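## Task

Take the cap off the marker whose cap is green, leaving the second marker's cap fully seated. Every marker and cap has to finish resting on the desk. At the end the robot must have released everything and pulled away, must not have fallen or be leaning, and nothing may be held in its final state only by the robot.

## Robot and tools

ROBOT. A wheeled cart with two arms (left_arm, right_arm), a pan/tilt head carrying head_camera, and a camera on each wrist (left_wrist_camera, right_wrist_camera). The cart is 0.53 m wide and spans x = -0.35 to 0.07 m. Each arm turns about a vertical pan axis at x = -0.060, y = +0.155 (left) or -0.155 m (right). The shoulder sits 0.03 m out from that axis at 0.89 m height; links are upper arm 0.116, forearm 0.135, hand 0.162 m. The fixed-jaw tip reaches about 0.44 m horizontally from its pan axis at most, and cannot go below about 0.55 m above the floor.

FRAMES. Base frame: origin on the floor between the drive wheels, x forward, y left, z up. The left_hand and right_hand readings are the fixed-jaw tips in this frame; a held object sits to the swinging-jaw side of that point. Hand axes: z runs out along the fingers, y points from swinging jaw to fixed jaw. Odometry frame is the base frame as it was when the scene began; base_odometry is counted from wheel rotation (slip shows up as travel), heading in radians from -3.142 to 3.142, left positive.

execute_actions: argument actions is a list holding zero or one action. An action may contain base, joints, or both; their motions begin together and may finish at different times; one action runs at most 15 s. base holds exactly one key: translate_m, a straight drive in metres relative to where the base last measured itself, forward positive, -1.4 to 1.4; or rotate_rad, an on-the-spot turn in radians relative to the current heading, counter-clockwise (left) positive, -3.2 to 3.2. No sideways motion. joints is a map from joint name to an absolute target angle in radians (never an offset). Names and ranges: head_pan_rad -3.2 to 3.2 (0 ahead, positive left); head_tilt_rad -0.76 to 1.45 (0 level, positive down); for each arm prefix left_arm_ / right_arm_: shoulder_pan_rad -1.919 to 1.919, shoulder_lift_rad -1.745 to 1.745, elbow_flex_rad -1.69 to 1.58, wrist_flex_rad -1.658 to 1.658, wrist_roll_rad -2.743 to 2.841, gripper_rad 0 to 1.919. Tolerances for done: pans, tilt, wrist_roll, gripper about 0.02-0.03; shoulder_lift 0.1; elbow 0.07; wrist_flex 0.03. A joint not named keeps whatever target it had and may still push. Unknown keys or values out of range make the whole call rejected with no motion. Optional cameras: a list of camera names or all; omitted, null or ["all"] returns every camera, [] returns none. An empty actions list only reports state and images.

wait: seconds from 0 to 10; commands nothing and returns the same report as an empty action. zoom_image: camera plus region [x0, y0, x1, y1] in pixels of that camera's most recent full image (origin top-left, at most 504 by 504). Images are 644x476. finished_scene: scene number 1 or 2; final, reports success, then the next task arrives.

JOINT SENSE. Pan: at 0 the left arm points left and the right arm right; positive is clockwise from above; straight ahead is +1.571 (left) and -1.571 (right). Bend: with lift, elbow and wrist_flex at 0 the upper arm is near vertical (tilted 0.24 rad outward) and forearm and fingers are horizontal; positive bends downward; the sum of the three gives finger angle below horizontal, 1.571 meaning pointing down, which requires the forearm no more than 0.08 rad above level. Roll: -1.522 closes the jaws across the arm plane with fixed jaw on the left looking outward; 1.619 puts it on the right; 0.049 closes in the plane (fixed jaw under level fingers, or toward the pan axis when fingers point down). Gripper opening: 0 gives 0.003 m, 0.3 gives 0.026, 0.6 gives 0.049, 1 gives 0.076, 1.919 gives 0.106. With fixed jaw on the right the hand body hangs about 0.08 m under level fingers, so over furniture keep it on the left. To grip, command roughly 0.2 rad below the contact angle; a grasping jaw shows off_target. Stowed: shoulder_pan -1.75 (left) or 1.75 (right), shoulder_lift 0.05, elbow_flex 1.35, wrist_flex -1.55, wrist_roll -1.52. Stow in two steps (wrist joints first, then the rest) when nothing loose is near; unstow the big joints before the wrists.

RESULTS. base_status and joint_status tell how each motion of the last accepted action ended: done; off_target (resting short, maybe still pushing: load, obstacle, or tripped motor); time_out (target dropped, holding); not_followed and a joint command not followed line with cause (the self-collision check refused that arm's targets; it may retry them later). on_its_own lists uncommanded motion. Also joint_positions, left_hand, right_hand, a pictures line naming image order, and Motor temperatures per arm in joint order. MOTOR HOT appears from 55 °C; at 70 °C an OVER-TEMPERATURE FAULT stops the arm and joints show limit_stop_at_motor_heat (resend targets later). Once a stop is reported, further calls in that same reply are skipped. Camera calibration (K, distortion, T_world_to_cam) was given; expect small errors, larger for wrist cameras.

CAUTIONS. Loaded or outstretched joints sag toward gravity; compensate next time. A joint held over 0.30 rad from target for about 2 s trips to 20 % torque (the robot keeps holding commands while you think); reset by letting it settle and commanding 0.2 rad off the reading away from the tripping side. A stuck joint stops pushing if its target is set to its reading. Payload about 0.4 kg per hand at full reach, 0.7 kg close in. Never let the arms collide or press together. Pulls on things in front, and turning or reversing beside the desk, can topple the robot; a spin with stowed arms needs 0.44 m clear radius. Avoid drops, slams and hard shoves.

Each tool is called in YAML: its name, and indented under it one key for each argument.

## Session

execute_actions:
  actions: []

Scene clock: 0.00 s.
Motor temperatures (°C, as the motors report them): left_arm=[30 30 30 30 32] | right_arm=[28 31 31 30 28]
base_odometry: x=+0.000 y=+0.000 heading=+0.000 (m, m, rad; odometry frame)
base_status: not commanded
joint_positions: head_pan_rad=-0.022 head_tilt_rad=-0.008 left_arm_shoulder_pan_rad=-1.728 left_arm_shoulder_lift_rad=-0.004 left_arm_elbow_flex_rad=+1.326 left_arm_wrist_flex_rad=-1.565 left_arm_wrist_roll_rad=-1.517 left_arm_gripper_rad=+1.920 right_arm_shoulder_pan_rad=+1.743 right_arm_shoulder_lift_rad=+0.079 right_arm_elbow_flex_rad=+1.354 right_arm_wrist_flex_rad=-1.449 right_arm_wrist_roll_rad=-1.530 right_arm_gripper_rad=+1.920
joint_status: not commanded
left_hand: x=-0.3078 y=+0.1078 z=+0.9156 quat_wxyz=(-0.060, -0.614, -0.050, +0.785) (m; base frame)
right_hand: x=-0.3090 y=-0.1195 z=+0.8734 quat_wxyz=(-0.059, +0.699, -0.063, -0.710) (m; base frame)
pictures: head_camera, left_wrist_camera, right_wrist_camera
camera_calibration (this result's frames):
head_camera: T_world_to_cam=[[-0.0690265, -0.997527, -0.0132391, 0.0100885], [-0.0501299, 0.0167223, -0.998603, 1.18721], [0.996355, -0.0682664, -0.0511602, 0.102744], [0, 0, 0, 1]] pos_world=[-0.0421577, -0.00277546, 1.19095]
left_wrist_camera: T_world_to_cam=[[-0.134355, 0.990101, 0.0406036, -0.184901], [0.311409, 0.0810861, -0.94681, 0.975651], [-0.94073, -0.114565, -0.319221, 0.0856598], [0, 0, 0, 1]] pos_world=[-0.248086, 0.113772, 0.958608]
right_wrist_camera: T_world_to_cam=[[0.181465, 0.982736, -0.0360494, 0.201828], [0.535113, -0.129433, -0.834806, 0.897498], [-0.825061, 0.132197, -0.549362, 0.306243], [0, 0, 0, 1]] pos_world=[-0.264218, -0.122663, 0.924751]
Images, in order (width x height): head_camera 644x476, left_wrist_camera 644x476, right_wrist_camera 644x476.

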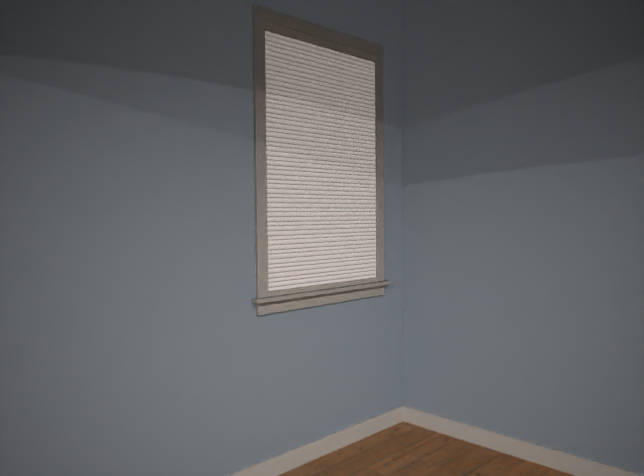

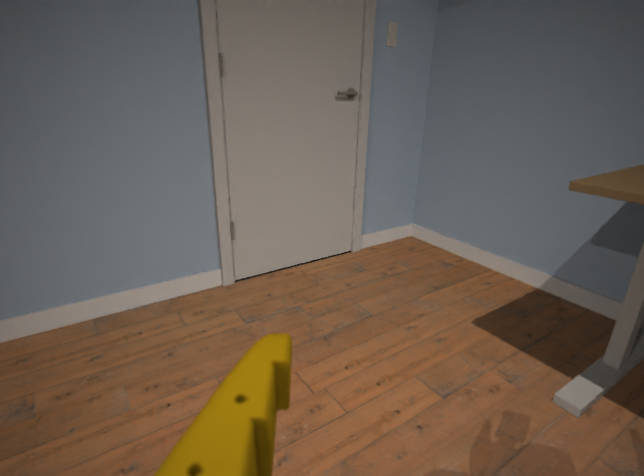

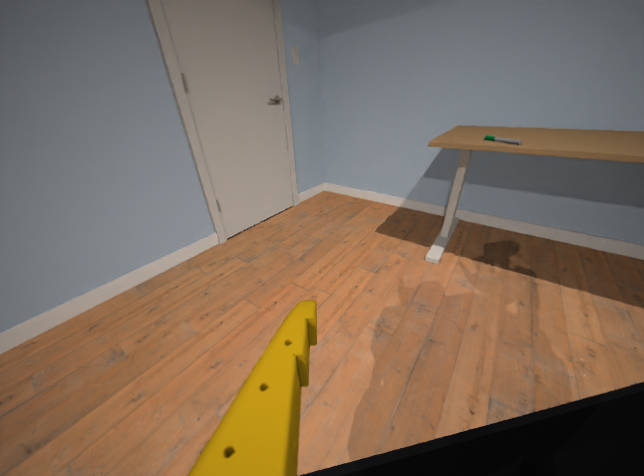

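execute_actions:
  actions:
    - {"joints": {"head_pan_rad": 2.3, "head_tilt_rad": 0.35}}
  cameras: ["head_camera"]

Scene clock: 5.60 s.
Motor temperatures (°C, as the motors report them): left_arm=[30 30 30 30 32] | right_arm=[28 31 31 30 28]
base_odometry: x=+0.000 y=+0.000 heading=+0.000 (m, m, rad; odometry frame)
base_status: not commanded
joint_positions: head_pan_rad=+2.290 head_tilt_rad=+0.343 left_arm_shoulder_pan_rad=-1.728 left_arm_shoulder_lift_rad=-0.004 left_arm_elbow_flex_rad=+1.326 left_arm_wrist_flex_rad=-1.565 left_arm_wrist_roll_rad=-1.517 left_arm_gripper_rad=+1.920 right_arm_shoulder_pan_rad=+1.743 right_arm_shoulder_lift_rad=+0.079 right_arm_elbow_flex_rad=+1.354 right_arm_wrist_flex_rad=-1.449 right_arm_wrist_roll_rad=-1.530 right_arm_gripper_rad=+1.920
joint_status: all done
left_hand: x=-0.3078 y=+0.1078 z=+0.9156 quat_wxyz=(-0.060, -0.614, -0.050, +0.785) (m; base frame)
right_hand: x=-0.3090 y=-0.1195 z=+0.8734 quat_wxyz=(-0.059, +0.699, -0.063, -0.710) (m; base frame)
pictures: head_camera
camera_calibration (this result's frames):
head_camera: T_world_to_cam=[[0.783503, 0.621377, 0.00375116, 0.0306015], [0.245982, -0.304607, -0.920167, 1.11085], [-0.570628, 0.721876, -0.391508, 0.420835], [0, 0, 0, 1]] pos_world=[-0.0570853, 0.0155671, 1.18682]
Images, in order (width x height): head_camera 644x476.

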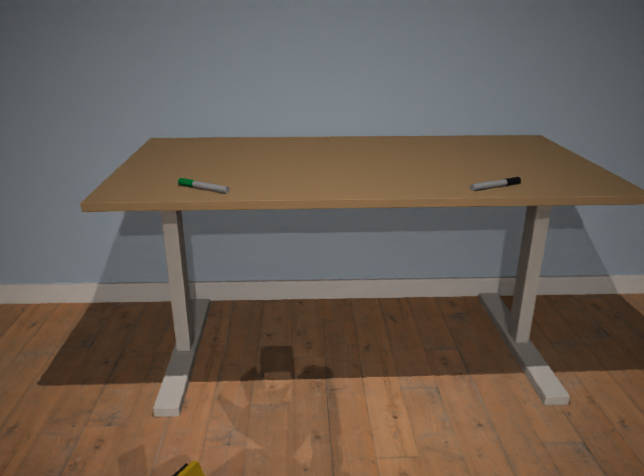

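execute_actions:
  actions:
    - {"base": {"rotate_rad": 2.693}, "joints": {"head_pan_rad": -0.2, "head_tilt_rad": 0.35, "left_arm_shoulder_pan_rad": 1.3, "left_arm_shoulder_lift_rad": 0.25, "left_arm_elbow_flex_rad": -0.45, "right_arm_shoulder_pan_rad": -1.67, "right_arm_shoulder_lift_rad": 0.25, "right_arm_elbow_flex_rad": -0.45}}

Scene clock: 79.47 s.
Motor temperatures (°C, as the motors report them): left_arm=[30 30 30 30 32] | right_arm=[28 31 30 30 28]
base_odometry: x=-0.001 y=+0.000 heading=+2.692 (m, m, rad; odometry frame)
base_status: done
joint_positions: head_pan_rad=-0.190 head_tilt_rad=+0.343 left_arm_shoulder_pan_rad=+1.292 left_arm_shoulder_lift_rad=+0.264 left_arm_elbow_flex_rad=-0.418 left_arm_wrist_flex_rad=-1.565 left_arm_wrist_roll_rad=-1.517 left_arm_gripper_rad=+1.920 right_arm_shoulder_pan_rad=-1.664 right_arm_shoulder_lift_rad=+0.263 right_arm_elbow_flex_rad=-0.419 right_arm_wrist_flex_rad=-1.449 right_arm_wrist_roll_rad=-1.530 right_arm_gripper_rad=+1.920
joint_status: all done
left_hand: x=+0.1263 y=+0.2164 z=+1.1800 quat_wxyz=(+0.988, +0.010, -0.073, +0.136) (m; base frame)
right_hand: x=+0.1523 y=-0.1274 z=+1.1819 quat_wxyz=(+0.999, +0.001, -0.017, +0.050) (m; base frame)
pictures: head_camera, left_wrist_camera, right_wrist_camera
camera_calibration (this result's frames):
head_camera: T_world_to_cam=[[-0.236457, -0.971635, 0.00375362, -0.0173394], [-0.38127, 0.0892309, -0.920147, 1.08135], [0.893712, -0.219006, -0.391554, 0.489713], [0, 0, 0, 1]] pos_world=[-0.0294768, -0.0060872, 1.18681]
left_wrist_camera: T_world_to_cam=[[0.234039, -0.972045, -0.0188392, 0.203339], [0.885459, 0.221113, -0.408744, 0.344334], [0.401483, 0.0789808, 0.912455, -1.07391], [0, 0, 0, 1]] pos_world=[0.0786737, 0.206336, 1.12447]
right_wrist_camera: T_world_to_cam=[[0.128974, -0.991601, -0.00964223, -0.137775], [0.837792, 0.11416, -0.533921, 0.536514], [0.530537, 0.0607835, 0.84548, -1.00677], [0, 0, 0, 1]] pos_world=[0.102411, -0.136672, 1.13633]
Images, in order (width x height): head_camera 644x476, left_wrist_camera 644x476, right_wrist_camera 644x476.

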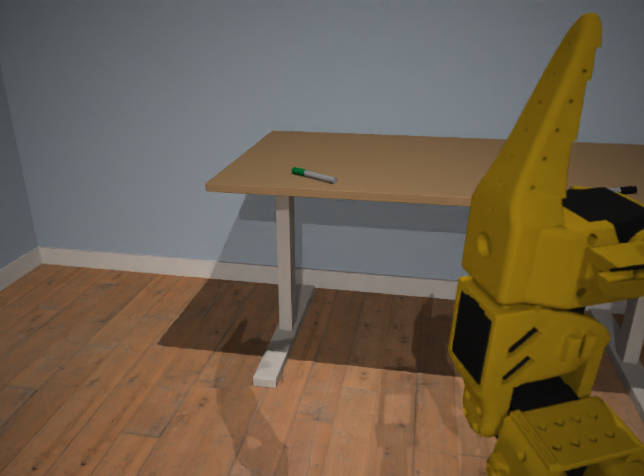

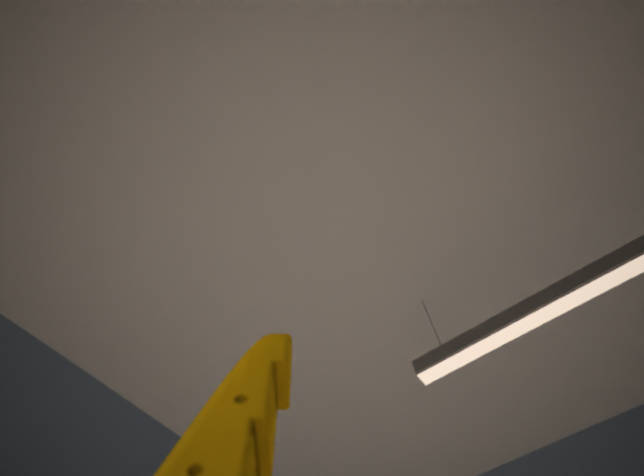

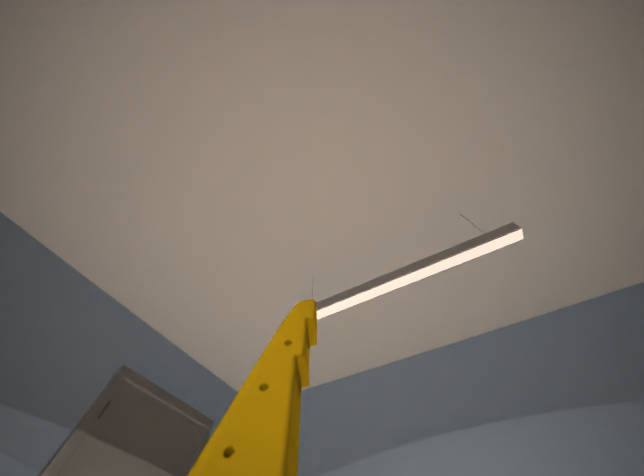

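execute_actions:
  actions:
    - {"base": {"translate_m": 0.928}, "joints": {"head_pan_rad": -0.3, "head_tilt_rad": 0.6, "left_arm_wrist_flex_rad": 1.0, "left_arm_wrist_roll_rad": 0.1, "left_arm_gripper_rad": 0.7, "right_arm_wrist_flex_rad": 1.0, "right_arm_wrist_roll_rad": 2.67, "right_arm_gripper_rad": 0.7}}

Scene clock: 102.07 s.
Motor temperatures (°C, as the motors report them): left_arm=[30 30 30 30 32] | right_arm=[28 31 30 30 28]
base_odometry: x=-0.837 y=+0.403 heading=+2.691 (m, m, rad; odometry frame)
base_status: done
joint_positions: head_pan_rad=-0.290 head_tilt_rad=+0.594 left_arm_shoulder_pan_rad=+1.292 left_arm_shoulder_lift_rad=+0.270 left_arm_elbow_flex_rad=-0.420 left_arm_wrist_flex_rad=+0.994 left_arm_wrist_roll_rad=+0.089 left_arm_gripper_rad=+0.707 right_arm_shoulder_pan_rad=-1.664 right_arm_shoulder_lift_rad=+0.267 right_arm_elbow_flex_rad=-0.421 right_arm_wrist_flex_rad=+0.996 right_arm_wrist_roll_rad=+2.662 right_arm_gripper_rad=+0.707
joint_status: all done
left_hand: x=+0.2486 y=+0.2426 z=+0.8949 quat_wxyz=(+0.279, -0.758, +0.547, -0.219) (m; base frame)
right_hand: x=+0.2706 y=-0.1281 z=+0.9060 quat_wxyz=(-0.163, -0.788, -0.503, -0.317) (m; base frame)
pictures: head_camera, left_wrist_camera, right_wrist_camera
camera_calibration (this result's frames):
head_camera: T_world_to_cam=[[-0.32993, -0.943874, 0.0157306, -0.0355181], [-0.577758, 0.18872, -0.794091, 0.927023], [0.746553, -0.271083, -0.607596, 0.73146], [0, 0, 0, 1]] pos_world=[-0.0221974, -0.0101864, 1.18113]
left_wrist_camera: T_world_to_cam=[[0.686587, 0.279919, 0.671002, -0.83873], [-0.0686833, -0.893814, 0.443147, -0.140982], [0.723796, -0.350346, -0.594455, 0.507619], [0, 0, 0, 1]] pos_world=[0.198765, 0.286607, 0.927022]
right_wrist_camera: T_world_to_cam=[[-0.687153, 0.465827, -0.557518, 0.747513], [-0.109759, 0.692018, 0.713488, -0.509539], [0.718174, 0.551468, -0.424393, 0.326398], [0, 0, 0, 1]] pos_world=[0.223319, -0.1756, 0.918823]
Images, in order (width x height): head_camera 644x476, left_wrist_camera 644x476, right_wrist_camera 644x476.

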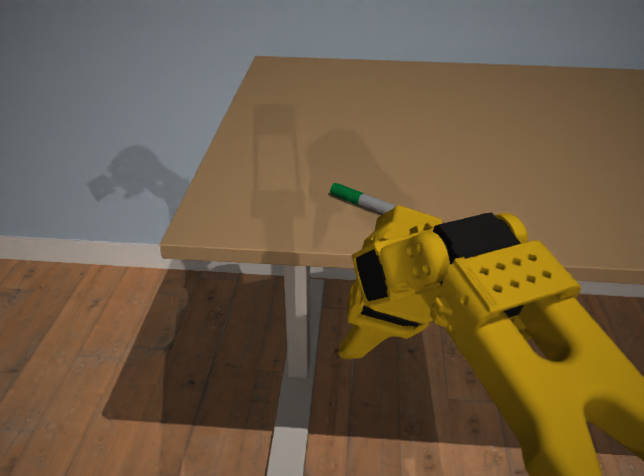

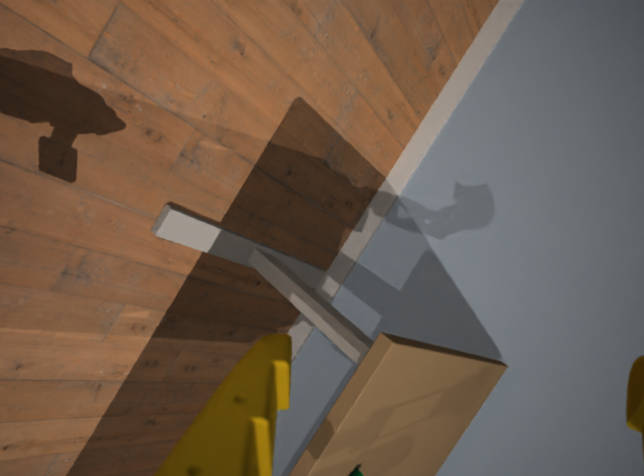

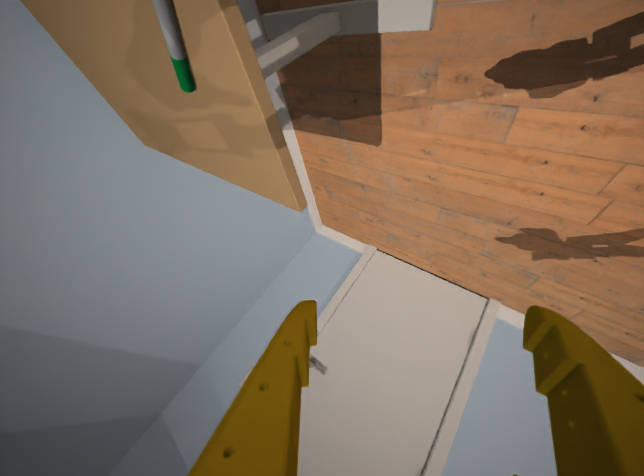

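zoom_image:
  camera: "head_camera"
  region: [140, 150, 420, 290]

zoom_image:
  camera: "head_camera"
  region: [200, 30, 340, 110]

Region (140, 150, 420, 290) of head_camera's 644x476 image, scaled by 1.800.

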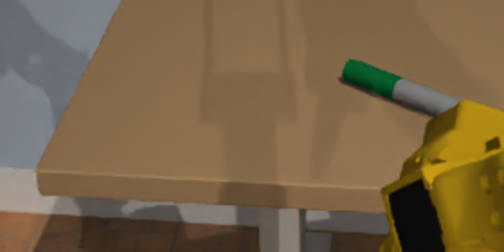

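Region (200, 30, 340, 110) of head_camera's 644x476 image, scaled by 3.600; it fills the top 288 rows of this view, and the rest is white.

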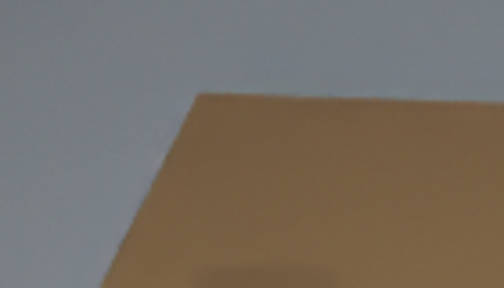

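execute_actions:
  actions:
    - {"base": {"rotate_rad": -0.405}, "joints": {"head_pan_rad": 0.0, "head_tilt_rad": 0.7}}
  cameras: ["head_camera"]

Scene clock: 117.23 s.
Motor temperatures (°C, as the motors report them): left_arm=[30 30 30 30 32] | right_arm=[28 31 31 30 28]
base_odometry: x=-0.837 y=+0.402 heading=+2.287 (m, m, rad; odometry frame)
base_status: done
joint_positions: head_pan_rad=-0.010 head_tilt_rad=+0.694 left_arm_shoulder_pan_rad=+1.293 left_arm_shoulder_lift_rad=+0.270 left_arm_elbow_flex_rad=-0.420 left_arm_wrist_flex_rad=+0.994 left_arm_wrist_roll_rad=+0.089 left_arm_gripper_rad=+0.707 right_arm_shoulder_pan_rad=-1.665 right_arm_shoulder_lift_rad=+0.267 right_arm_elbow_flex_rad=-0.421 right_arm_wrist_flex_rad=+0.996 right_arm_wrist_roll_rad=+2.662 right_arm_gripper_rad=+0.707
joint_status: all done
left_hand: x=+0.2487 y=+0.2421 z=+0.8949 quat_wxyz=(+0.279, -0.757, +0.548, -0.220) (m; base frame)
right_hand: x=+0.2705 y=-0.1276 z=+0.9060 quat_wxyz=(-0.163, -0.787, -0.503, -0.317) (m; base frame)
pictures: head_camera
camera_calibration (this result's frames):
head_camera: T_world_to_cam=[[-0.0543828, -0.998314, 0.0202709, -0.0277932], [-0.68372, 0.0224349, -0.7294, 0.847583], [0.727716, -0.0535264, -0.683787, 0.818271], [0, 0, 0, 1]] pos_world=[-0.0174708, -0.0029627, 1.17831]
Images, in order (width x height): head_camera 644x476.

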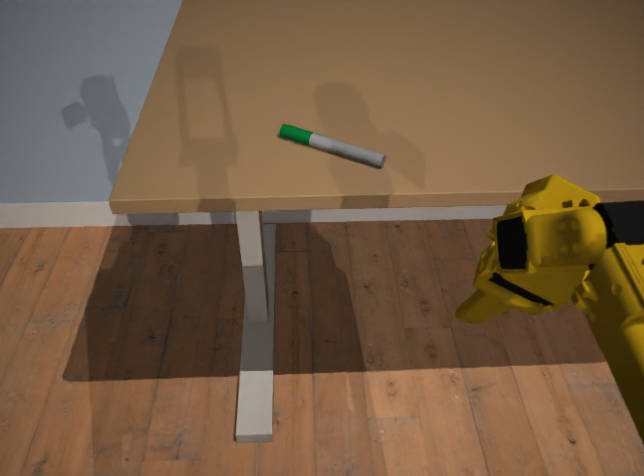

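zoom_image:
  camera: "head_camera"
  region: [250, 100, 420, 220]

zoom_image:
  camera: "head_camera"
  region: [90, 150, 594, 240]

Region (250, 100, 420, 220) of head_camera's 644x476 image, scaled by 2.965; it fills the top 356 rows of this view, and the rest is white.

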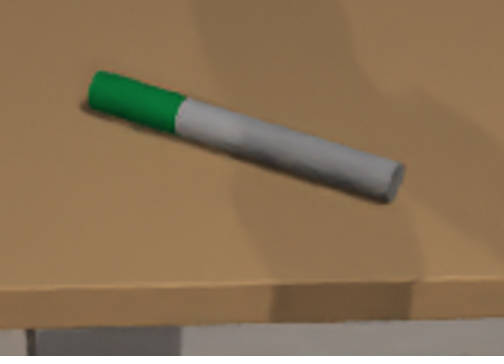

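Region (90, 150, 594, 240) of head_camera's 644x476 image, scaled by 1.000; it fills the top 90 rows of this view, and the rest is white.

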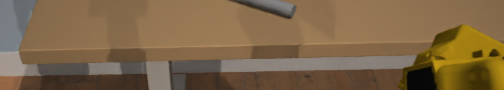

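execute_actions:
  actions:
    - {"base": {"translate_m": 0.42}, "joints": {"head_tilt_rad": 1.05, "right_arm_shoulder_pan_rad": -1.741, "right_arm_shoulder_lift_rad": 0.555, "right_arm_elbow_flex_rad": -0.272, "right_arm_wrist_flex_rad": 1.098, "right_arm_wrist_roll_rad": 2.483}}

Scene clock: 154.53 s.
Motor temperatures (°C, as the motors report them): left_arm=[30 30 30 30 32] | right_arm=[28 31 31 30 28]
base_odometry: x=-1.112 y=+0.720 heading=+2.286 (m, m, rad; odometry frame)
base_status: done
joint_positions: head_pan_rad=-0.010 head_tilt_rad=+1.045 left_arm_shoulder_pan_rad=+1.293 left_arm_shoulder_lift_rad=+0.270 left_arm_elbow_flex_rad=-0.420 left_arm_wrist_flex_rad=+0.994 left_arm_wrist_roll_rad=+0.089 left_arm_gripper_rad=+0.707 right_arm_shoulder_pan_rad=-1.734 right_arm_shoulder_lift_rad=+0.572 right_arm_elbow_flex_rad=-0.269 right_arm_wrist_flex_rad=+1.093 right_arm_wrist_roll_rad=+2.491 right_arm_gripper_rad=+0.707
joint_status: all done
left_hand: x=+0.2487 y=+0.2421 z=+0.8949 quat_wxyz=(+0.279, -0.757, +0.548, -0.220) (m; base frame)
right_hand: x=+0.2163 y=-0.1145 z=+0.7813 quat_wxyz=(-0.030, -0.866, -0.493, -0.082) (m; base frame)
pictures: head_camera, left_wrist_camera, right_wrist_camera
camera_calibration (this result's frames):
head_camera: T_world_to_cam=[[-0.0447062, -0.998411, 0.0343008, -0.0434869], [-0.892712, 0.0245148, -0.44996, 0.516126], [0.448404, -0.0507367, -0.89239, 1.04525], [0, 0, 0, 1]] pos_world=[-0.009885, -0.00303816, 1.16649]
left_wrist_camera: T_world_to_cam=[[0.687016, 0.278866, 0.671002, -0.838541], [-0.0700543, -0.893707, 0.443147, -0.141081], [0.723258, -0.351456, -0.594455, 0.507759], [0, 0, 0, 1]] pos_world=[0.198967, 0.28621, 0.927022]
right_wrist_camera: T_world_to_cam=[[-0.835659, 0.53614, -0.119283, 0.332183], [0.342361, 0.678278, 0.650175, -0.485825], [0.429492, 0.502486, -0.750363, 0.616444], [0, 0, 0, 1]] pos_world=[0.179162, -0.158326, 0.818052]
Images, in order (width x height): head_camera 644x476, left_wrist_camera 644x476, right_wrist_camera 644x476.

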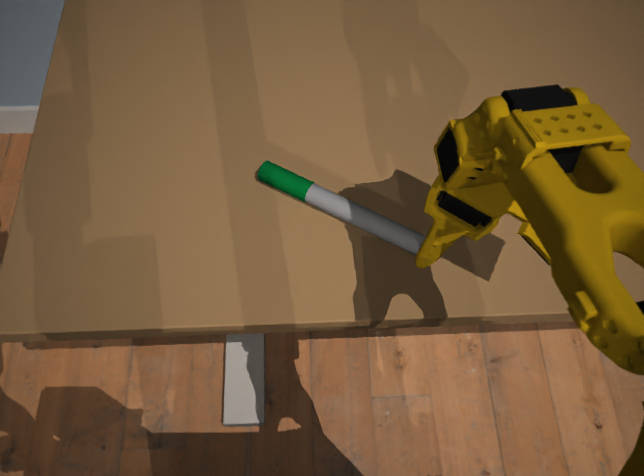

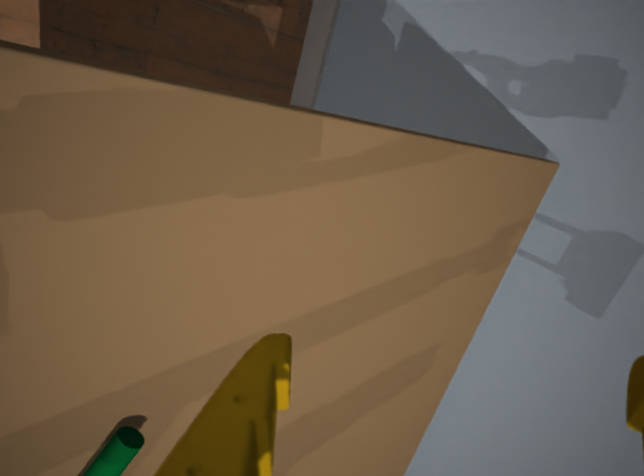

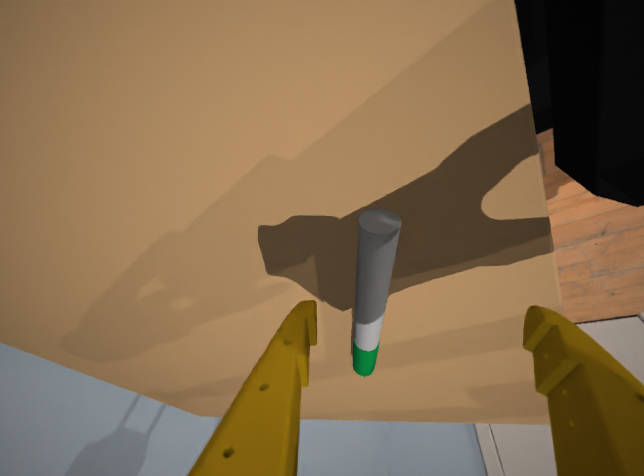

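zoom_image:
  camera: "right_wrist_camera"
  region: [280, 190, 460, 390]

zoom_image:
  camera: "head_camera"
  region: [240, 130, 520, 340]

Region (280, 190, 460, 390) of right_wrist_camera's 644x476 image, scaled by 2.520; it fills the left 454 columns of this view, and the rest is white.

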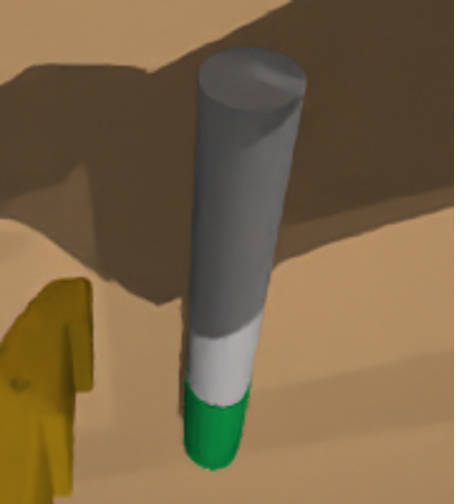

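Region (240, 130, 520, 340) of head_camera's 644x476 image, scaled by 1.800; it fills the top 378 rows of this view, and the rest is white.

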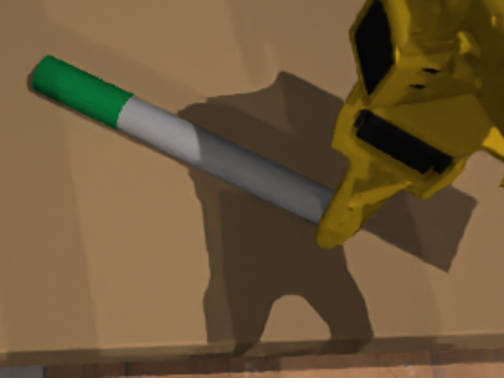

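execute_actions:
  actions:
    - {"joints": {"right_arm_shoulder_pan_rad": -1.857, "right_arm_shoulder_lift_rad": 0.68, "right_arm_elbow_flex_rad": -0.428, "right_arm_wrist_flex_rad": 1.068, "right_arm_wrist_roll_rad": 2.421}}
  cameras: ["head_camera", "right_wrist_camera"]

Scene clock: 197.57 s.
Motor temperatures (°C, as the motors report them): left_arm=[30 30 30 30 32] | right_arm=[28 31 31 30 28]
base_odometry: x=-1.112 y=+0.720 heading=+2.286 (m, m, rad; odometry frame)
base_status: not commanded
joint_positions: head_pan_rad=-0.010 head_tilt_rad=+1.045 left_arm_shoulder_pan_rad=+1.293 left_arm_shoulder_lift_rad=+0.270 left_arm_elbow_flex_rad=-0.420 left_arm_wrist_flex_rad=+0.994 left_arm_wrist_roll_rad=+0.089 left_arm_gripper_rad=+0.707 right_arm_shoulder_pan_rad=-1.850 right_arm_shoulder_lift_rad=+0.696 right_arm_elbow_flex_rad=-0.395 right_arm_wrist_flex_rad=+1.076 right_arm_wrist_roll_rad=+2.428 right_arm_gripper_rad=+0.707
joint_status: all done
left_hand: x=+0.2487 y=+0.2421 z=+0.8949 quat_wxyz=(+0.279, -0.757, +0.548, -0.220) (m; base frame)
right_hand: x=+0.2213 y=-0.0802 z=+0.7710 quat_wxyz=(-0.025, -0.852, -0.515, -0.093) (m; base frame)
pictures: head_camera, right_wrist_camera
camera_calibration (this result's frames):
head_camera: T_world_to_cam=[[-0.0447058, -0.998411, 0.0343008, -0.0434869], [-0.892712, 0.0245144, -0.44996, 0.516125], [0.448404, -0.0507365, -0.89239, 1.04525], [0, 0, 0, 1]] pos_world=[-0.00988499, -0.00303815, 1.16649]
right_wrist_camera: T_world_to_cam=[[-0.861163, 0.492843, -0.124513, 0.322929], [0.295923, 0.685215, 0.665515, -0.505134], [0.413313, 0.536271, -0.735925, 0.584478], [0, 0, 0, 1]] pos_world=[0.186003, -0.126467, 0.806515]
Images, in order (width x height): head_camera 644x476, right_wrist_camera 644x476.

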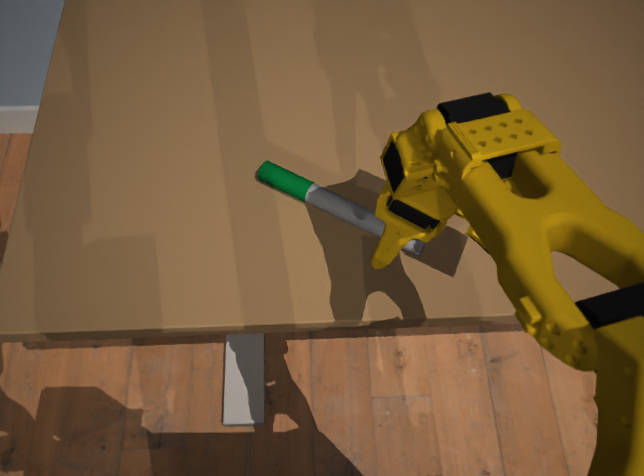

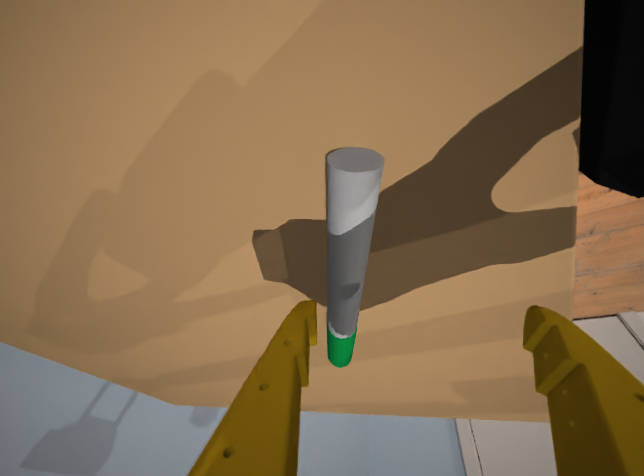

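zoom_image:
  camera: "right_wrist_camera"
  region: [270, 130, 450, 380]

Region (270, 130, 450, 380) of right_wrist_camera's 644x476 image, scaled by 2.016; it fills the left 363 columns of this view, and the rest is white.

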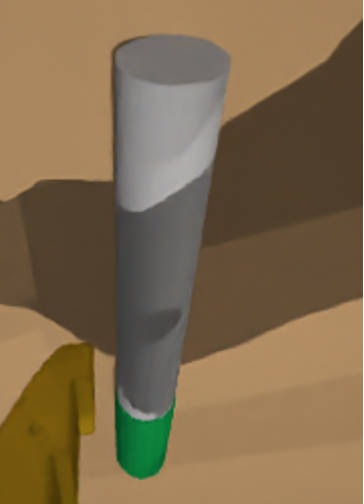

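execute_actions:
  actions:
    - {"joints": {"right_arm_shoulder_lift_rad": 0.895, "right_arm_elbow_flex_rad": -0.525, "right_arm_wrist_flex_rad": 0.943}}
  cameras: ["head_camera", "right_wrist_camera"]

Scene clock: 223.70 s.
Motor temperatures (°C, as the motors report them): left_arm=[30 30 30 30 32] | right_arm=[28 31 31 30 28]
base_odometry: x=-1.112 y=+0.720 heading=+2.286 (m, m, rad; odometry frame)
base_status: not commanded
joint_positions: head_pan_rad=-0.010 head_tilt_rad=+1.045 left_arm_shoulder_pan_rad=+1.293 left_arm_shoulder_lift_rad=+0.270 left_arm_elbow_flex_rad=-0.420 left_arm_wrist_flex_rad=+0.994 left_arm_wrist_roll_rad=+0.089 left_arm_gripper_rad=+0.707 right_arm_shoulder_pan_rad=-1.850 right_arm_shoulder_lift_rad=+0.915 right_arm_elbow_flex_rad=-0.495 right_arm_wrist_flex_rad=+0.952 right_arm_wrist_roll_rad=+2.428 right_arm_gripper_rad=+0.707
joint_status: all done
left_hand: x=+0.2487 y=+0.2421 z=+0.8949 quat_wxyz=(+0.279, -0.757, +0.548, -0.220) (m; base frame)
right_hand: x=+0.2293 y=-0.0779 z=+0.7338 quat_wxyz=(-0.026, -0.852, -0.515, -0.095) (m; base frame)
pictures: head_camera, right_wrist_camera
camera_calibration (this result's frames):
head_camera: T_world_to_cam=[[-0.0447061, -0.998411, 0.0343008, -0.0434869], [-0.892712, 0.0245146, -0.44996, 0.516125], [0.448404, -0.0507367, -0.89239, 1.04525], [0, 0, 0, 1]] pos_world=[-0.00988499, -0.00303816, 1.16649]
right_wrist_camera: T_world_to_cam=[[-0.860605, 0.493003, -0.127698, 0.326235], [0.292973, 0.684371, 0.667685, -0.485285], [0.416563, 0.537201, -0.73341, 0.550116], [0, 0, 0, 1]] pos_world=[0.193777, -0.124242, 0.769138]
Images, in order (width x height): head_camera 644x476, right_wrist_camera 644x476.

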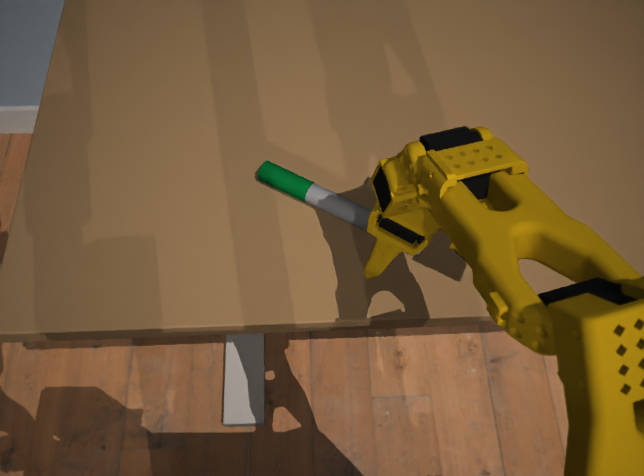

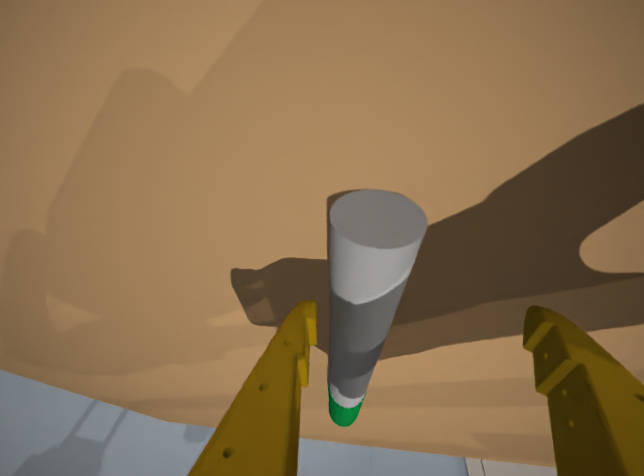

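execute_actions:
  actions:
    - {"joints": {"right_arm_shoulder_lift_rad": 0.928, "right_arm_elbow_flex_rad": -0.54, "right_arm_wrist_flex_rad": 0.925, "right_arm_gripper_rad": 0.45}}
  cameras: ["head_camera", "right_wrist_camera"]

Scene clock: 228.90 s.
Motor temperatures (°C, as the motors report them): left_arm=[30 30 30 30 32] | right_arm=[28 31 31 30 28]
base_odometry: x=-1.112 y=+0.720 heading=+2.286 (m, m, rad; odometry frame)
base_status: not commanded
joint_positions: head_pan_rad=-0.010 head_tilt_rad=+1.045 left_arm_shoulder_pan_rad=+1.293 left_arm_shoulder_lift_rad=+0.270 left_arm_elbow_flex_rad=-0.420 left_arm_wrist_flex_rad=+0.994 left_arm_wrist_roll_rad=+0.089 left_arm_gripper_rad=+0.707 right_arm_shoulder_pan_rad=-1.851 right_arm_shoulder_lift_rad=+0.941 right_arm_elbow_flex_rad=-0.511 right_arm_wrist_flex_rad=+0.934 right_arm_wrist_roll_rad=+2.428 right_arm_gripper_rad=+0.459
joint_status: all done
left_hand: x=+0.2487 y=+0.2421 z=+0.8949 quat_wxyz=(+0.279, -0.757, +0.548, -0.220) (m; base frame)
right_hand: x=+0.2312 y=-0.0769 z=+0.7302 quat_wxyz=(-0.027, -0.851, -0.515, -0.100) (m; base frame)
pictures: head_camera, right_wrist_camera
camera_calibration (this result's frames):
head_camera: T_world_to_cam=[[-0.0447048, -0.998411, 0.0343008, -0.0434869], [-0.892713, 0.0245136, -0.449959, 0.516124], [0.448403, -0.0507361, -0.89239, 1.04525], [0, 0, 0, 1]] pos_world=[-0.00988497, -0.00303811, 1.16649]
right_wrist_camera: T_world_to_cam=[[-0.860203, 0.492015, -0.13406, 0.331411], [0.285999, 0.683114, 0.671982, -0.485789], [0.422203, 0.5397, -0.728332, 0.5413], [0, 0, 0, 1]] pos_world=[0.195477, -0.12335, 0.765117]
Images, in order (width x height): head_camera 644x476, right_wrist_camera 644x476.

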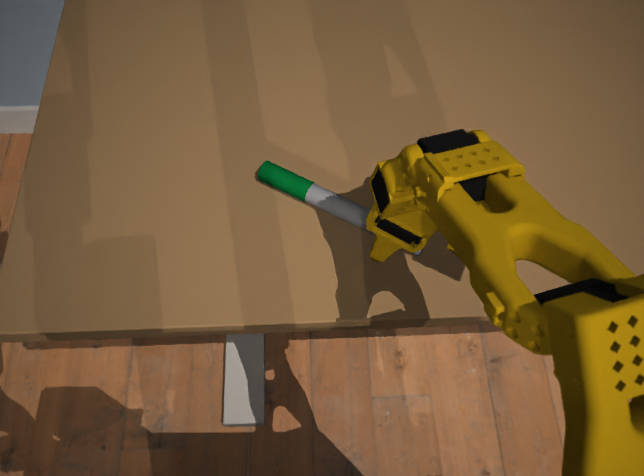

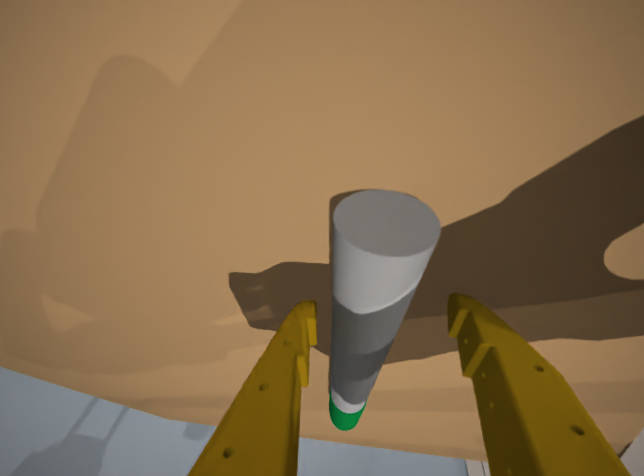

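execute_actions:
  actions:
    - {"joints": {"right_arm_shoulder_lift_rad": 0.94, "right_arm_gripper_rad": 0.32}}
  cameras: ["head_camera", "right_wrist_camera"]

Scene clock: 232.50 s.
Motor temperatures (°C, as the motors report them): left_arm=[30 30 30 30 32] | right_arm=[28 31 31 30 28]
base_odometry: x=-1.112 y=+0.720 heading=+2.286 (m, m, rad; odometry frame)
base_status: not commanded
joint_positions: head_pan_rad=-0.010 head_tilt_rad=+1.045 left_arm_shoulder_pan_rad=+1.293 left_arm_shoulder_lift_rad=+0.270 left_arm_elbow_flex_rad=-0.420 left_arm_wrist_flex_rad=+0.994 left_arm_wrist_roll_rad=+0.089 left_arm_gripper_rad=+0.707 right_arm_shoulder_pan_rad=-1.853 right_arm_shoulder_lift_rad=+0.949 right_arm_elbow_flex_rad=-0.514 right_arm_wrist_flex_rad=+0.934 right_arm_wrist_roll_rad=+2.428 right_arm_gripper_rad=+0.329
joint_status: all done
left_hand: x=+0.2487 y=+0.2421 z=+0.8949 quat_wxyz=(+0.279, -0.757, +0.548, -0.220) (m; base frame)
right_hand: x=+0.2305 y=-0.0766 z=+0.7286 quat_wxyz=(-0.026, -0.851, -0.516, -0.098) (m; base frame)
pictures: head_camera, right_wrist_camera
camera_calibration (this result's frames):
head_camera: T_world_to_cam=[[-0.0447045, -0.998411, 0.0343008, -0.0434868], [-0.892713, 0.0245133, -0.449959, 0.516124], [0.448403, -0.050736, -0.89239, 1.04525], [0, 0, 0, 1]] pos_world=[-0.00988497, -0.0030381, 1.16649]
right_wrist_camera: T_world_to_cam=[[-0.861542, 0.490525, -0.13088, 0.328324], [0.287916, 0.684411, 0.669841, -0.483492], [0.41815, 0.539414, -0.730879, 0.543077], [0, 0, 0, 1]] pos_world=[0.194983, -0.123087, 0.763757]
Images, in order (width x height): head_camera 644x476, right_wrist_camera 644x476.

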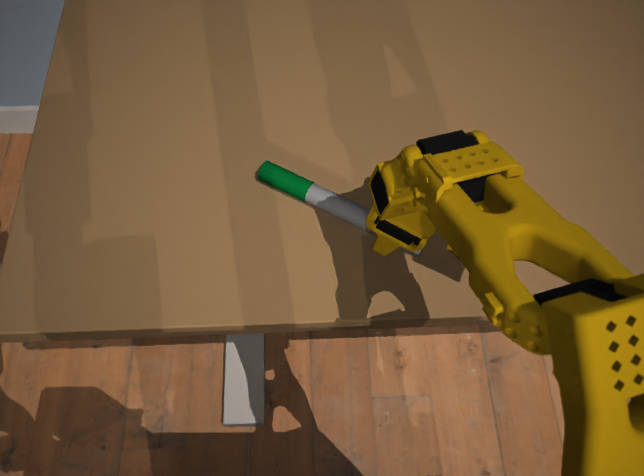

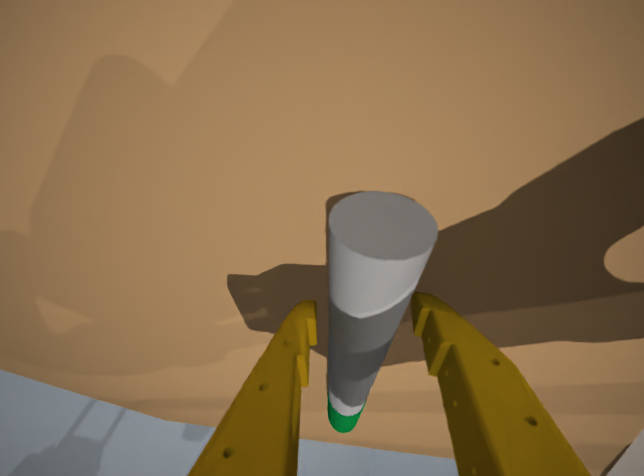

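execute_actions:
  actions:
    - {"joints": {"right_arm_shoulder_lift_rad": 0.928, "right_arm_gripper_rad": 0.03}}
  cameras: ["head_camera", "right_wrist_camera"]

Scene clock: 235.63 s.
Motor temperatures (°C, as the motors report them): left_arm=[30 30 30 30 32] | right_arm=[28 31 31 30 28]
base_odometry: x=-1.112 y=+0.720 heading=+2.286 (m, m, rad; odometry frame)
base_status: not commanded
joint_positions: head_pan_rad=-0.010 head_tilt_rad=+1.045 left_arm_shoulder_pan_rad=+1.293 left_arm_shoulder_lift_rad=+0.270 left_arm_elbow_flex_rad=-0.420 left_arm_wrist_flex_rad=+0.994 left_arm_wrist_roll_rad=+0.089 left_arm_gripper_rad=+0.707 right_arm_shoulder_pan_rad=-1.853 right_arm_shoulder_lift_rad=+0.949 right_arm_elbow_flex_rad=-0.514 right_arm_wrist_flex_rad=+0.934 right_arm_wrist_roll_rad=+2.428 right_arm_gripper_rad=+0.205
joint_status: right_arm_gripper_rad off_target (ended at +0.205, target +0.030); the others done
left_hand: x=+0.2487 y=+0.2421 z=+0.8949 quat_wxyz=(+0.279, -0.757, +0.548, -0.220) (m; base frame)
right_hand: x=+0.2305 y=-0.0766 z=+0.7286 quat_wxyz=(-0.026, -0.851, -0.516, -0.098) (m; base frame)
pictures: head_camera, right_wrist_camera
camera_calibration (this result's frames):
head_camera: T_world_to_cam=[[-0.0447047, -0.998411, 0.0343008, -0.0434869], [-0.892713, 0.0245135, -0.449959, 0.516124], [0.448403, -0.0507361, -0.89239, 1.04525], [0, 0, 0, 1]] pos_world=[-0.00988497, -0.00303811, 1.16649]
right_wrist_camera: T_world_to_cam=[[-0.861542, 0.490525, -0.13088, 0.328324], [0.287916, 0.684411, 0.669841, -0.483492], [0.41815, 0.539414, -0.730879, 0.543077], [0, 0, 0, 1]] pos_world=[0.194983, -0.123087, 0.763757]
Images, in order (width x height): head_camera 644x476, right_wrist_camera 644x476.

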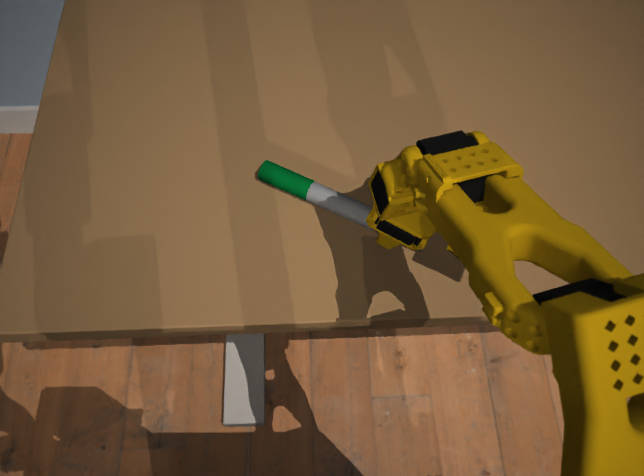

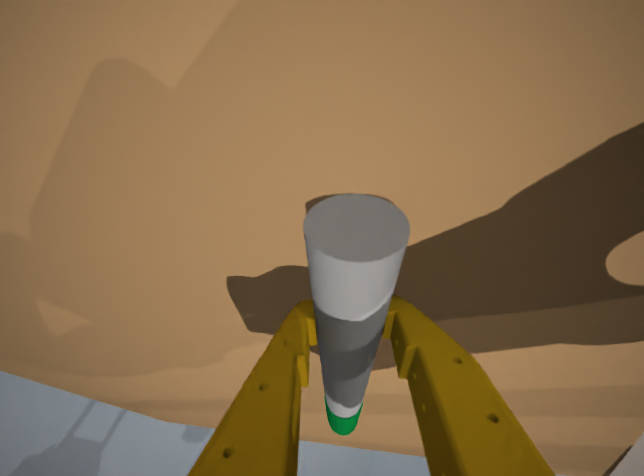

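execute_actions:
  actions:
    - {"joints": {"right_arm_shoulder_lift_rad": 0.78, "right_arm_elbow_flex_rad": -0.59, "right_arm_wrist_flex_rad": 1.004}}
  cameras: ["head_camera", "right_wrist_camera"]

Scene clock: 263.37 s.
Motor temperatures (°C, as the motors report them): left_arm=[30 30 30 30 32] | right_arm=[28 31 31 30 28]
base_odometry: x=-1.112 y=+0.720 heading=+2.286 (m, m, rad; odometry frame)
base_status: not commanded
joint_positions: head_pan_rad=-0.010 head_tilt_rad=+1.045 left_arm_shoulder_pan_rad=+1.293 left_arm_shoulder_lift_rad=+0.270 left_arm_elbow_flex_rad=-0.420 left_arm_wrist_flex_rad=+0.994 left_arm_wrist_roll_rad=+0.089 left_arm_gripper_rad=+0.707 right_arm_shoulder_pan_rad=-1.853 right_arm_shoulder_lift_rad=+0.849 right_arm_elbow_flex_rad=-0.557 right_arm_wrist_flex_rad=+1.000 right_arm_wrist_roll_rad=+2.428 right_arm_gripper_rad=+0.205
joint_status: all done
left_hand: x=+0.2487 y=+0.2421 z=+0.8949 quat_wxyz=(+0.279, -0.757, +0.548, -0.220) (m; base frame)
right_hand: x=+0.2431 y=-0.0729 z=+0.7608 quat_wxyz=(-0.036, -0.847, -0.513, -0.134) (m; base frame)
pictures: head_camera, right_wrist_camera
camera_calibration (this result's frames):
head_camera: T_world_to_cam=[[-0.0447045, -0.998411, 0.0343008, -0.0434869], [-0.892713, 0.0245133, -0.449959, 0.516124], [0.448403, -0.050736, -0.89239, 1.04525], [0, 0, 0, 1]] pos_world=[-0.00988496, -0.0030381, 1.16649]
right_wrist_camera: T_world_to_cam=[[-0.849957, 0.493879, -0.183455, 0.379072], [0.237296, 0.669757, 0.703645, -0.525652], [0.470386, 0.554535, -0.686461, 0.513894], [0, 0, 0, 1]] pos_world=[0.205202, -0.120129, 0.792183]
Images, in order (width x height): head_camera 644x476, right_wrist_camera 644x476.

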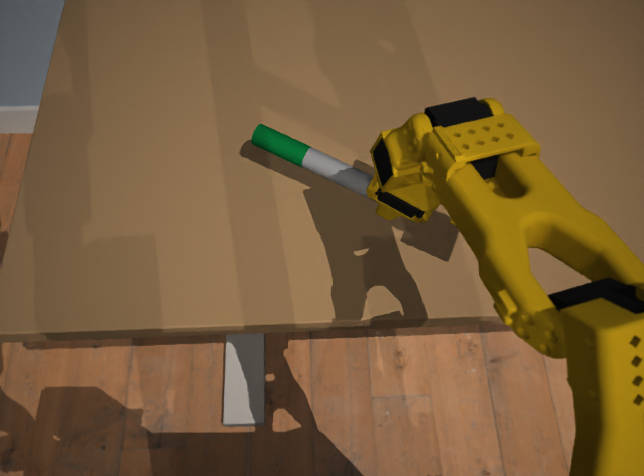

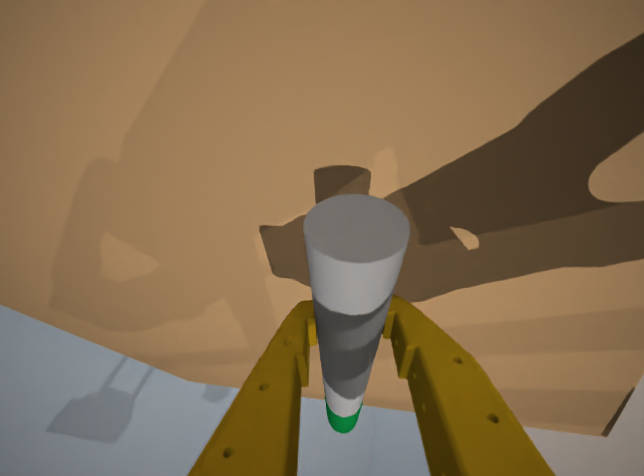

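execute_actions:
  actions: []

Scene clock: 272.60 s.
Motor temperatures (°C, as the motors report them): left_arm=[30 30 30 30 32] | right_arm=[28 31 31 30 28]
base_odometry: x=-1.112 y=+0.720 heading=+2.286 (m, m, rad; odometry frame)
base_status: not commanded
joint_positions: head_pan_rad=-0.010 head_tilt_rad=+1.045 left_arm_shoulder_pan_rad=+1.293 left_arm_shoulder_lift_rad=+0.270 left_arm_elbow_flex_rad=-0.420 left_arm_wrist_flex_rad=+0.994 left_arm_wrist_roll_rad=+0.089 left_arm_gripper_rad=+0.707 right_arm_shoulder_pan_rad=-1.853 right_arm_shoulder_lift_rad=+0.849 right_arm_elbow_flex_rad=-0.557 right_arm_wrist_flex_rad=+1.000 right_arm_wrist_roll_rad=+2.428 right_arm_gripper_rad=+0.205
joint_status: all done
left_hand: x=+0.2487 y=+0.2421 z=+0.8949 quat_wxyz=(+0.279, -0.757, +0.548, -0.220) (m; base frame)
right_hand: x=+0.2431 y=-0.0729 z=+0.7608 quat_wxyz=(-0.036, -0.847, -0.513, -0.134) (m; base frame)
pictures: head_camera, left_wrist_camera, right_wrist_camera
camera_calibration (this result's frames):
head_camera: T_world_to_cam=[[-0.0447046, -0.998411, 0.0343008, -0.0434869], [-0.892713, 0.0245134, -0.449959, 0.516124], [0.448403, -0.050736, -0.89239, 1.04525], [0, 0, 0, 1]] pos_world=[-0.00988497, -0.00303811, 1.16649]
left_wrist_camera: T_world_to_cam=[[0.687016, 0.278866, 0.671002, -0.838541], [-0.0700543, -0.893707, 0.443147, -0.141081], [0.723258, -0.351456, -0.594455, 0.507759], [0, 0, 0, 1]] pos_world=[0.198967, 0.28621, 0.927022]
right_wrist_camera: T_world_to_cam=[[-0.849957, 0.493879, -0.183455, 0.379072], [0.237296, 0.669757, 0.703645, -0.525652], [0.470386, 0.554535, -0.686461, 0.513894], [0, 0, 0, 1]] pos_world=[0.205202, -0.120129, 0.792183]
Images, in order (width x height): head_camera 644x476, left_wrist_camera 644x476, right_wrist_camera 644x476.

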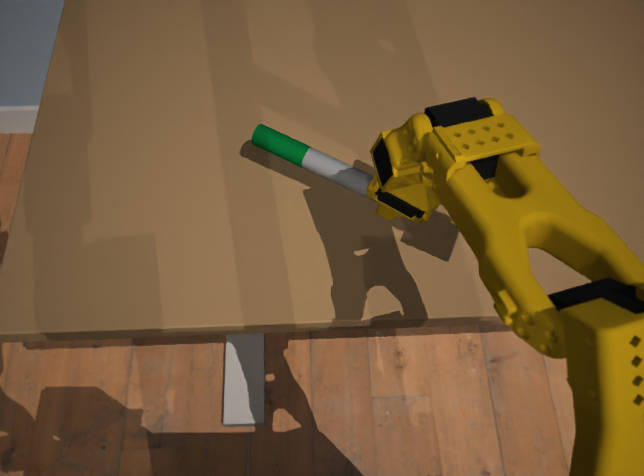

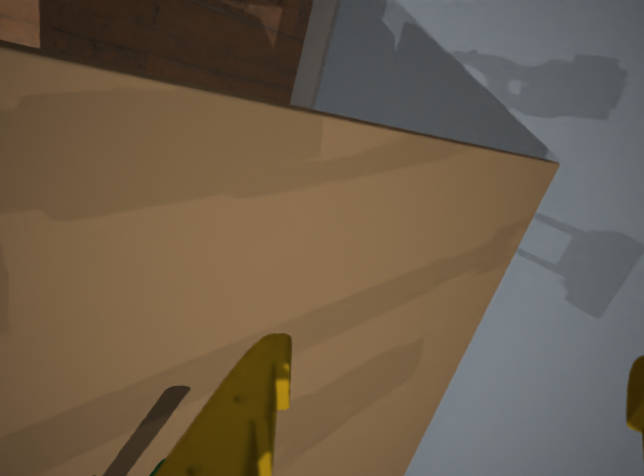

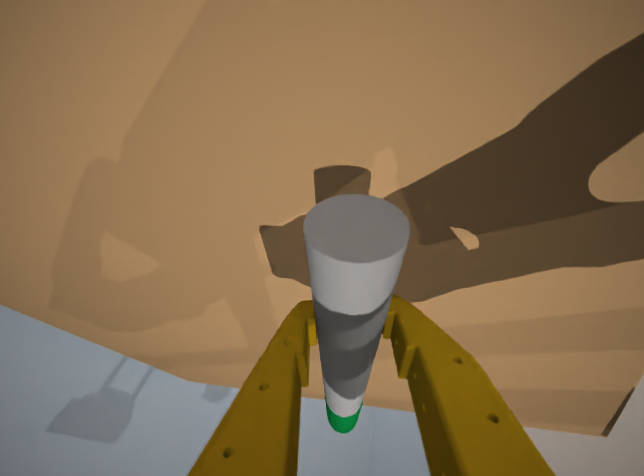

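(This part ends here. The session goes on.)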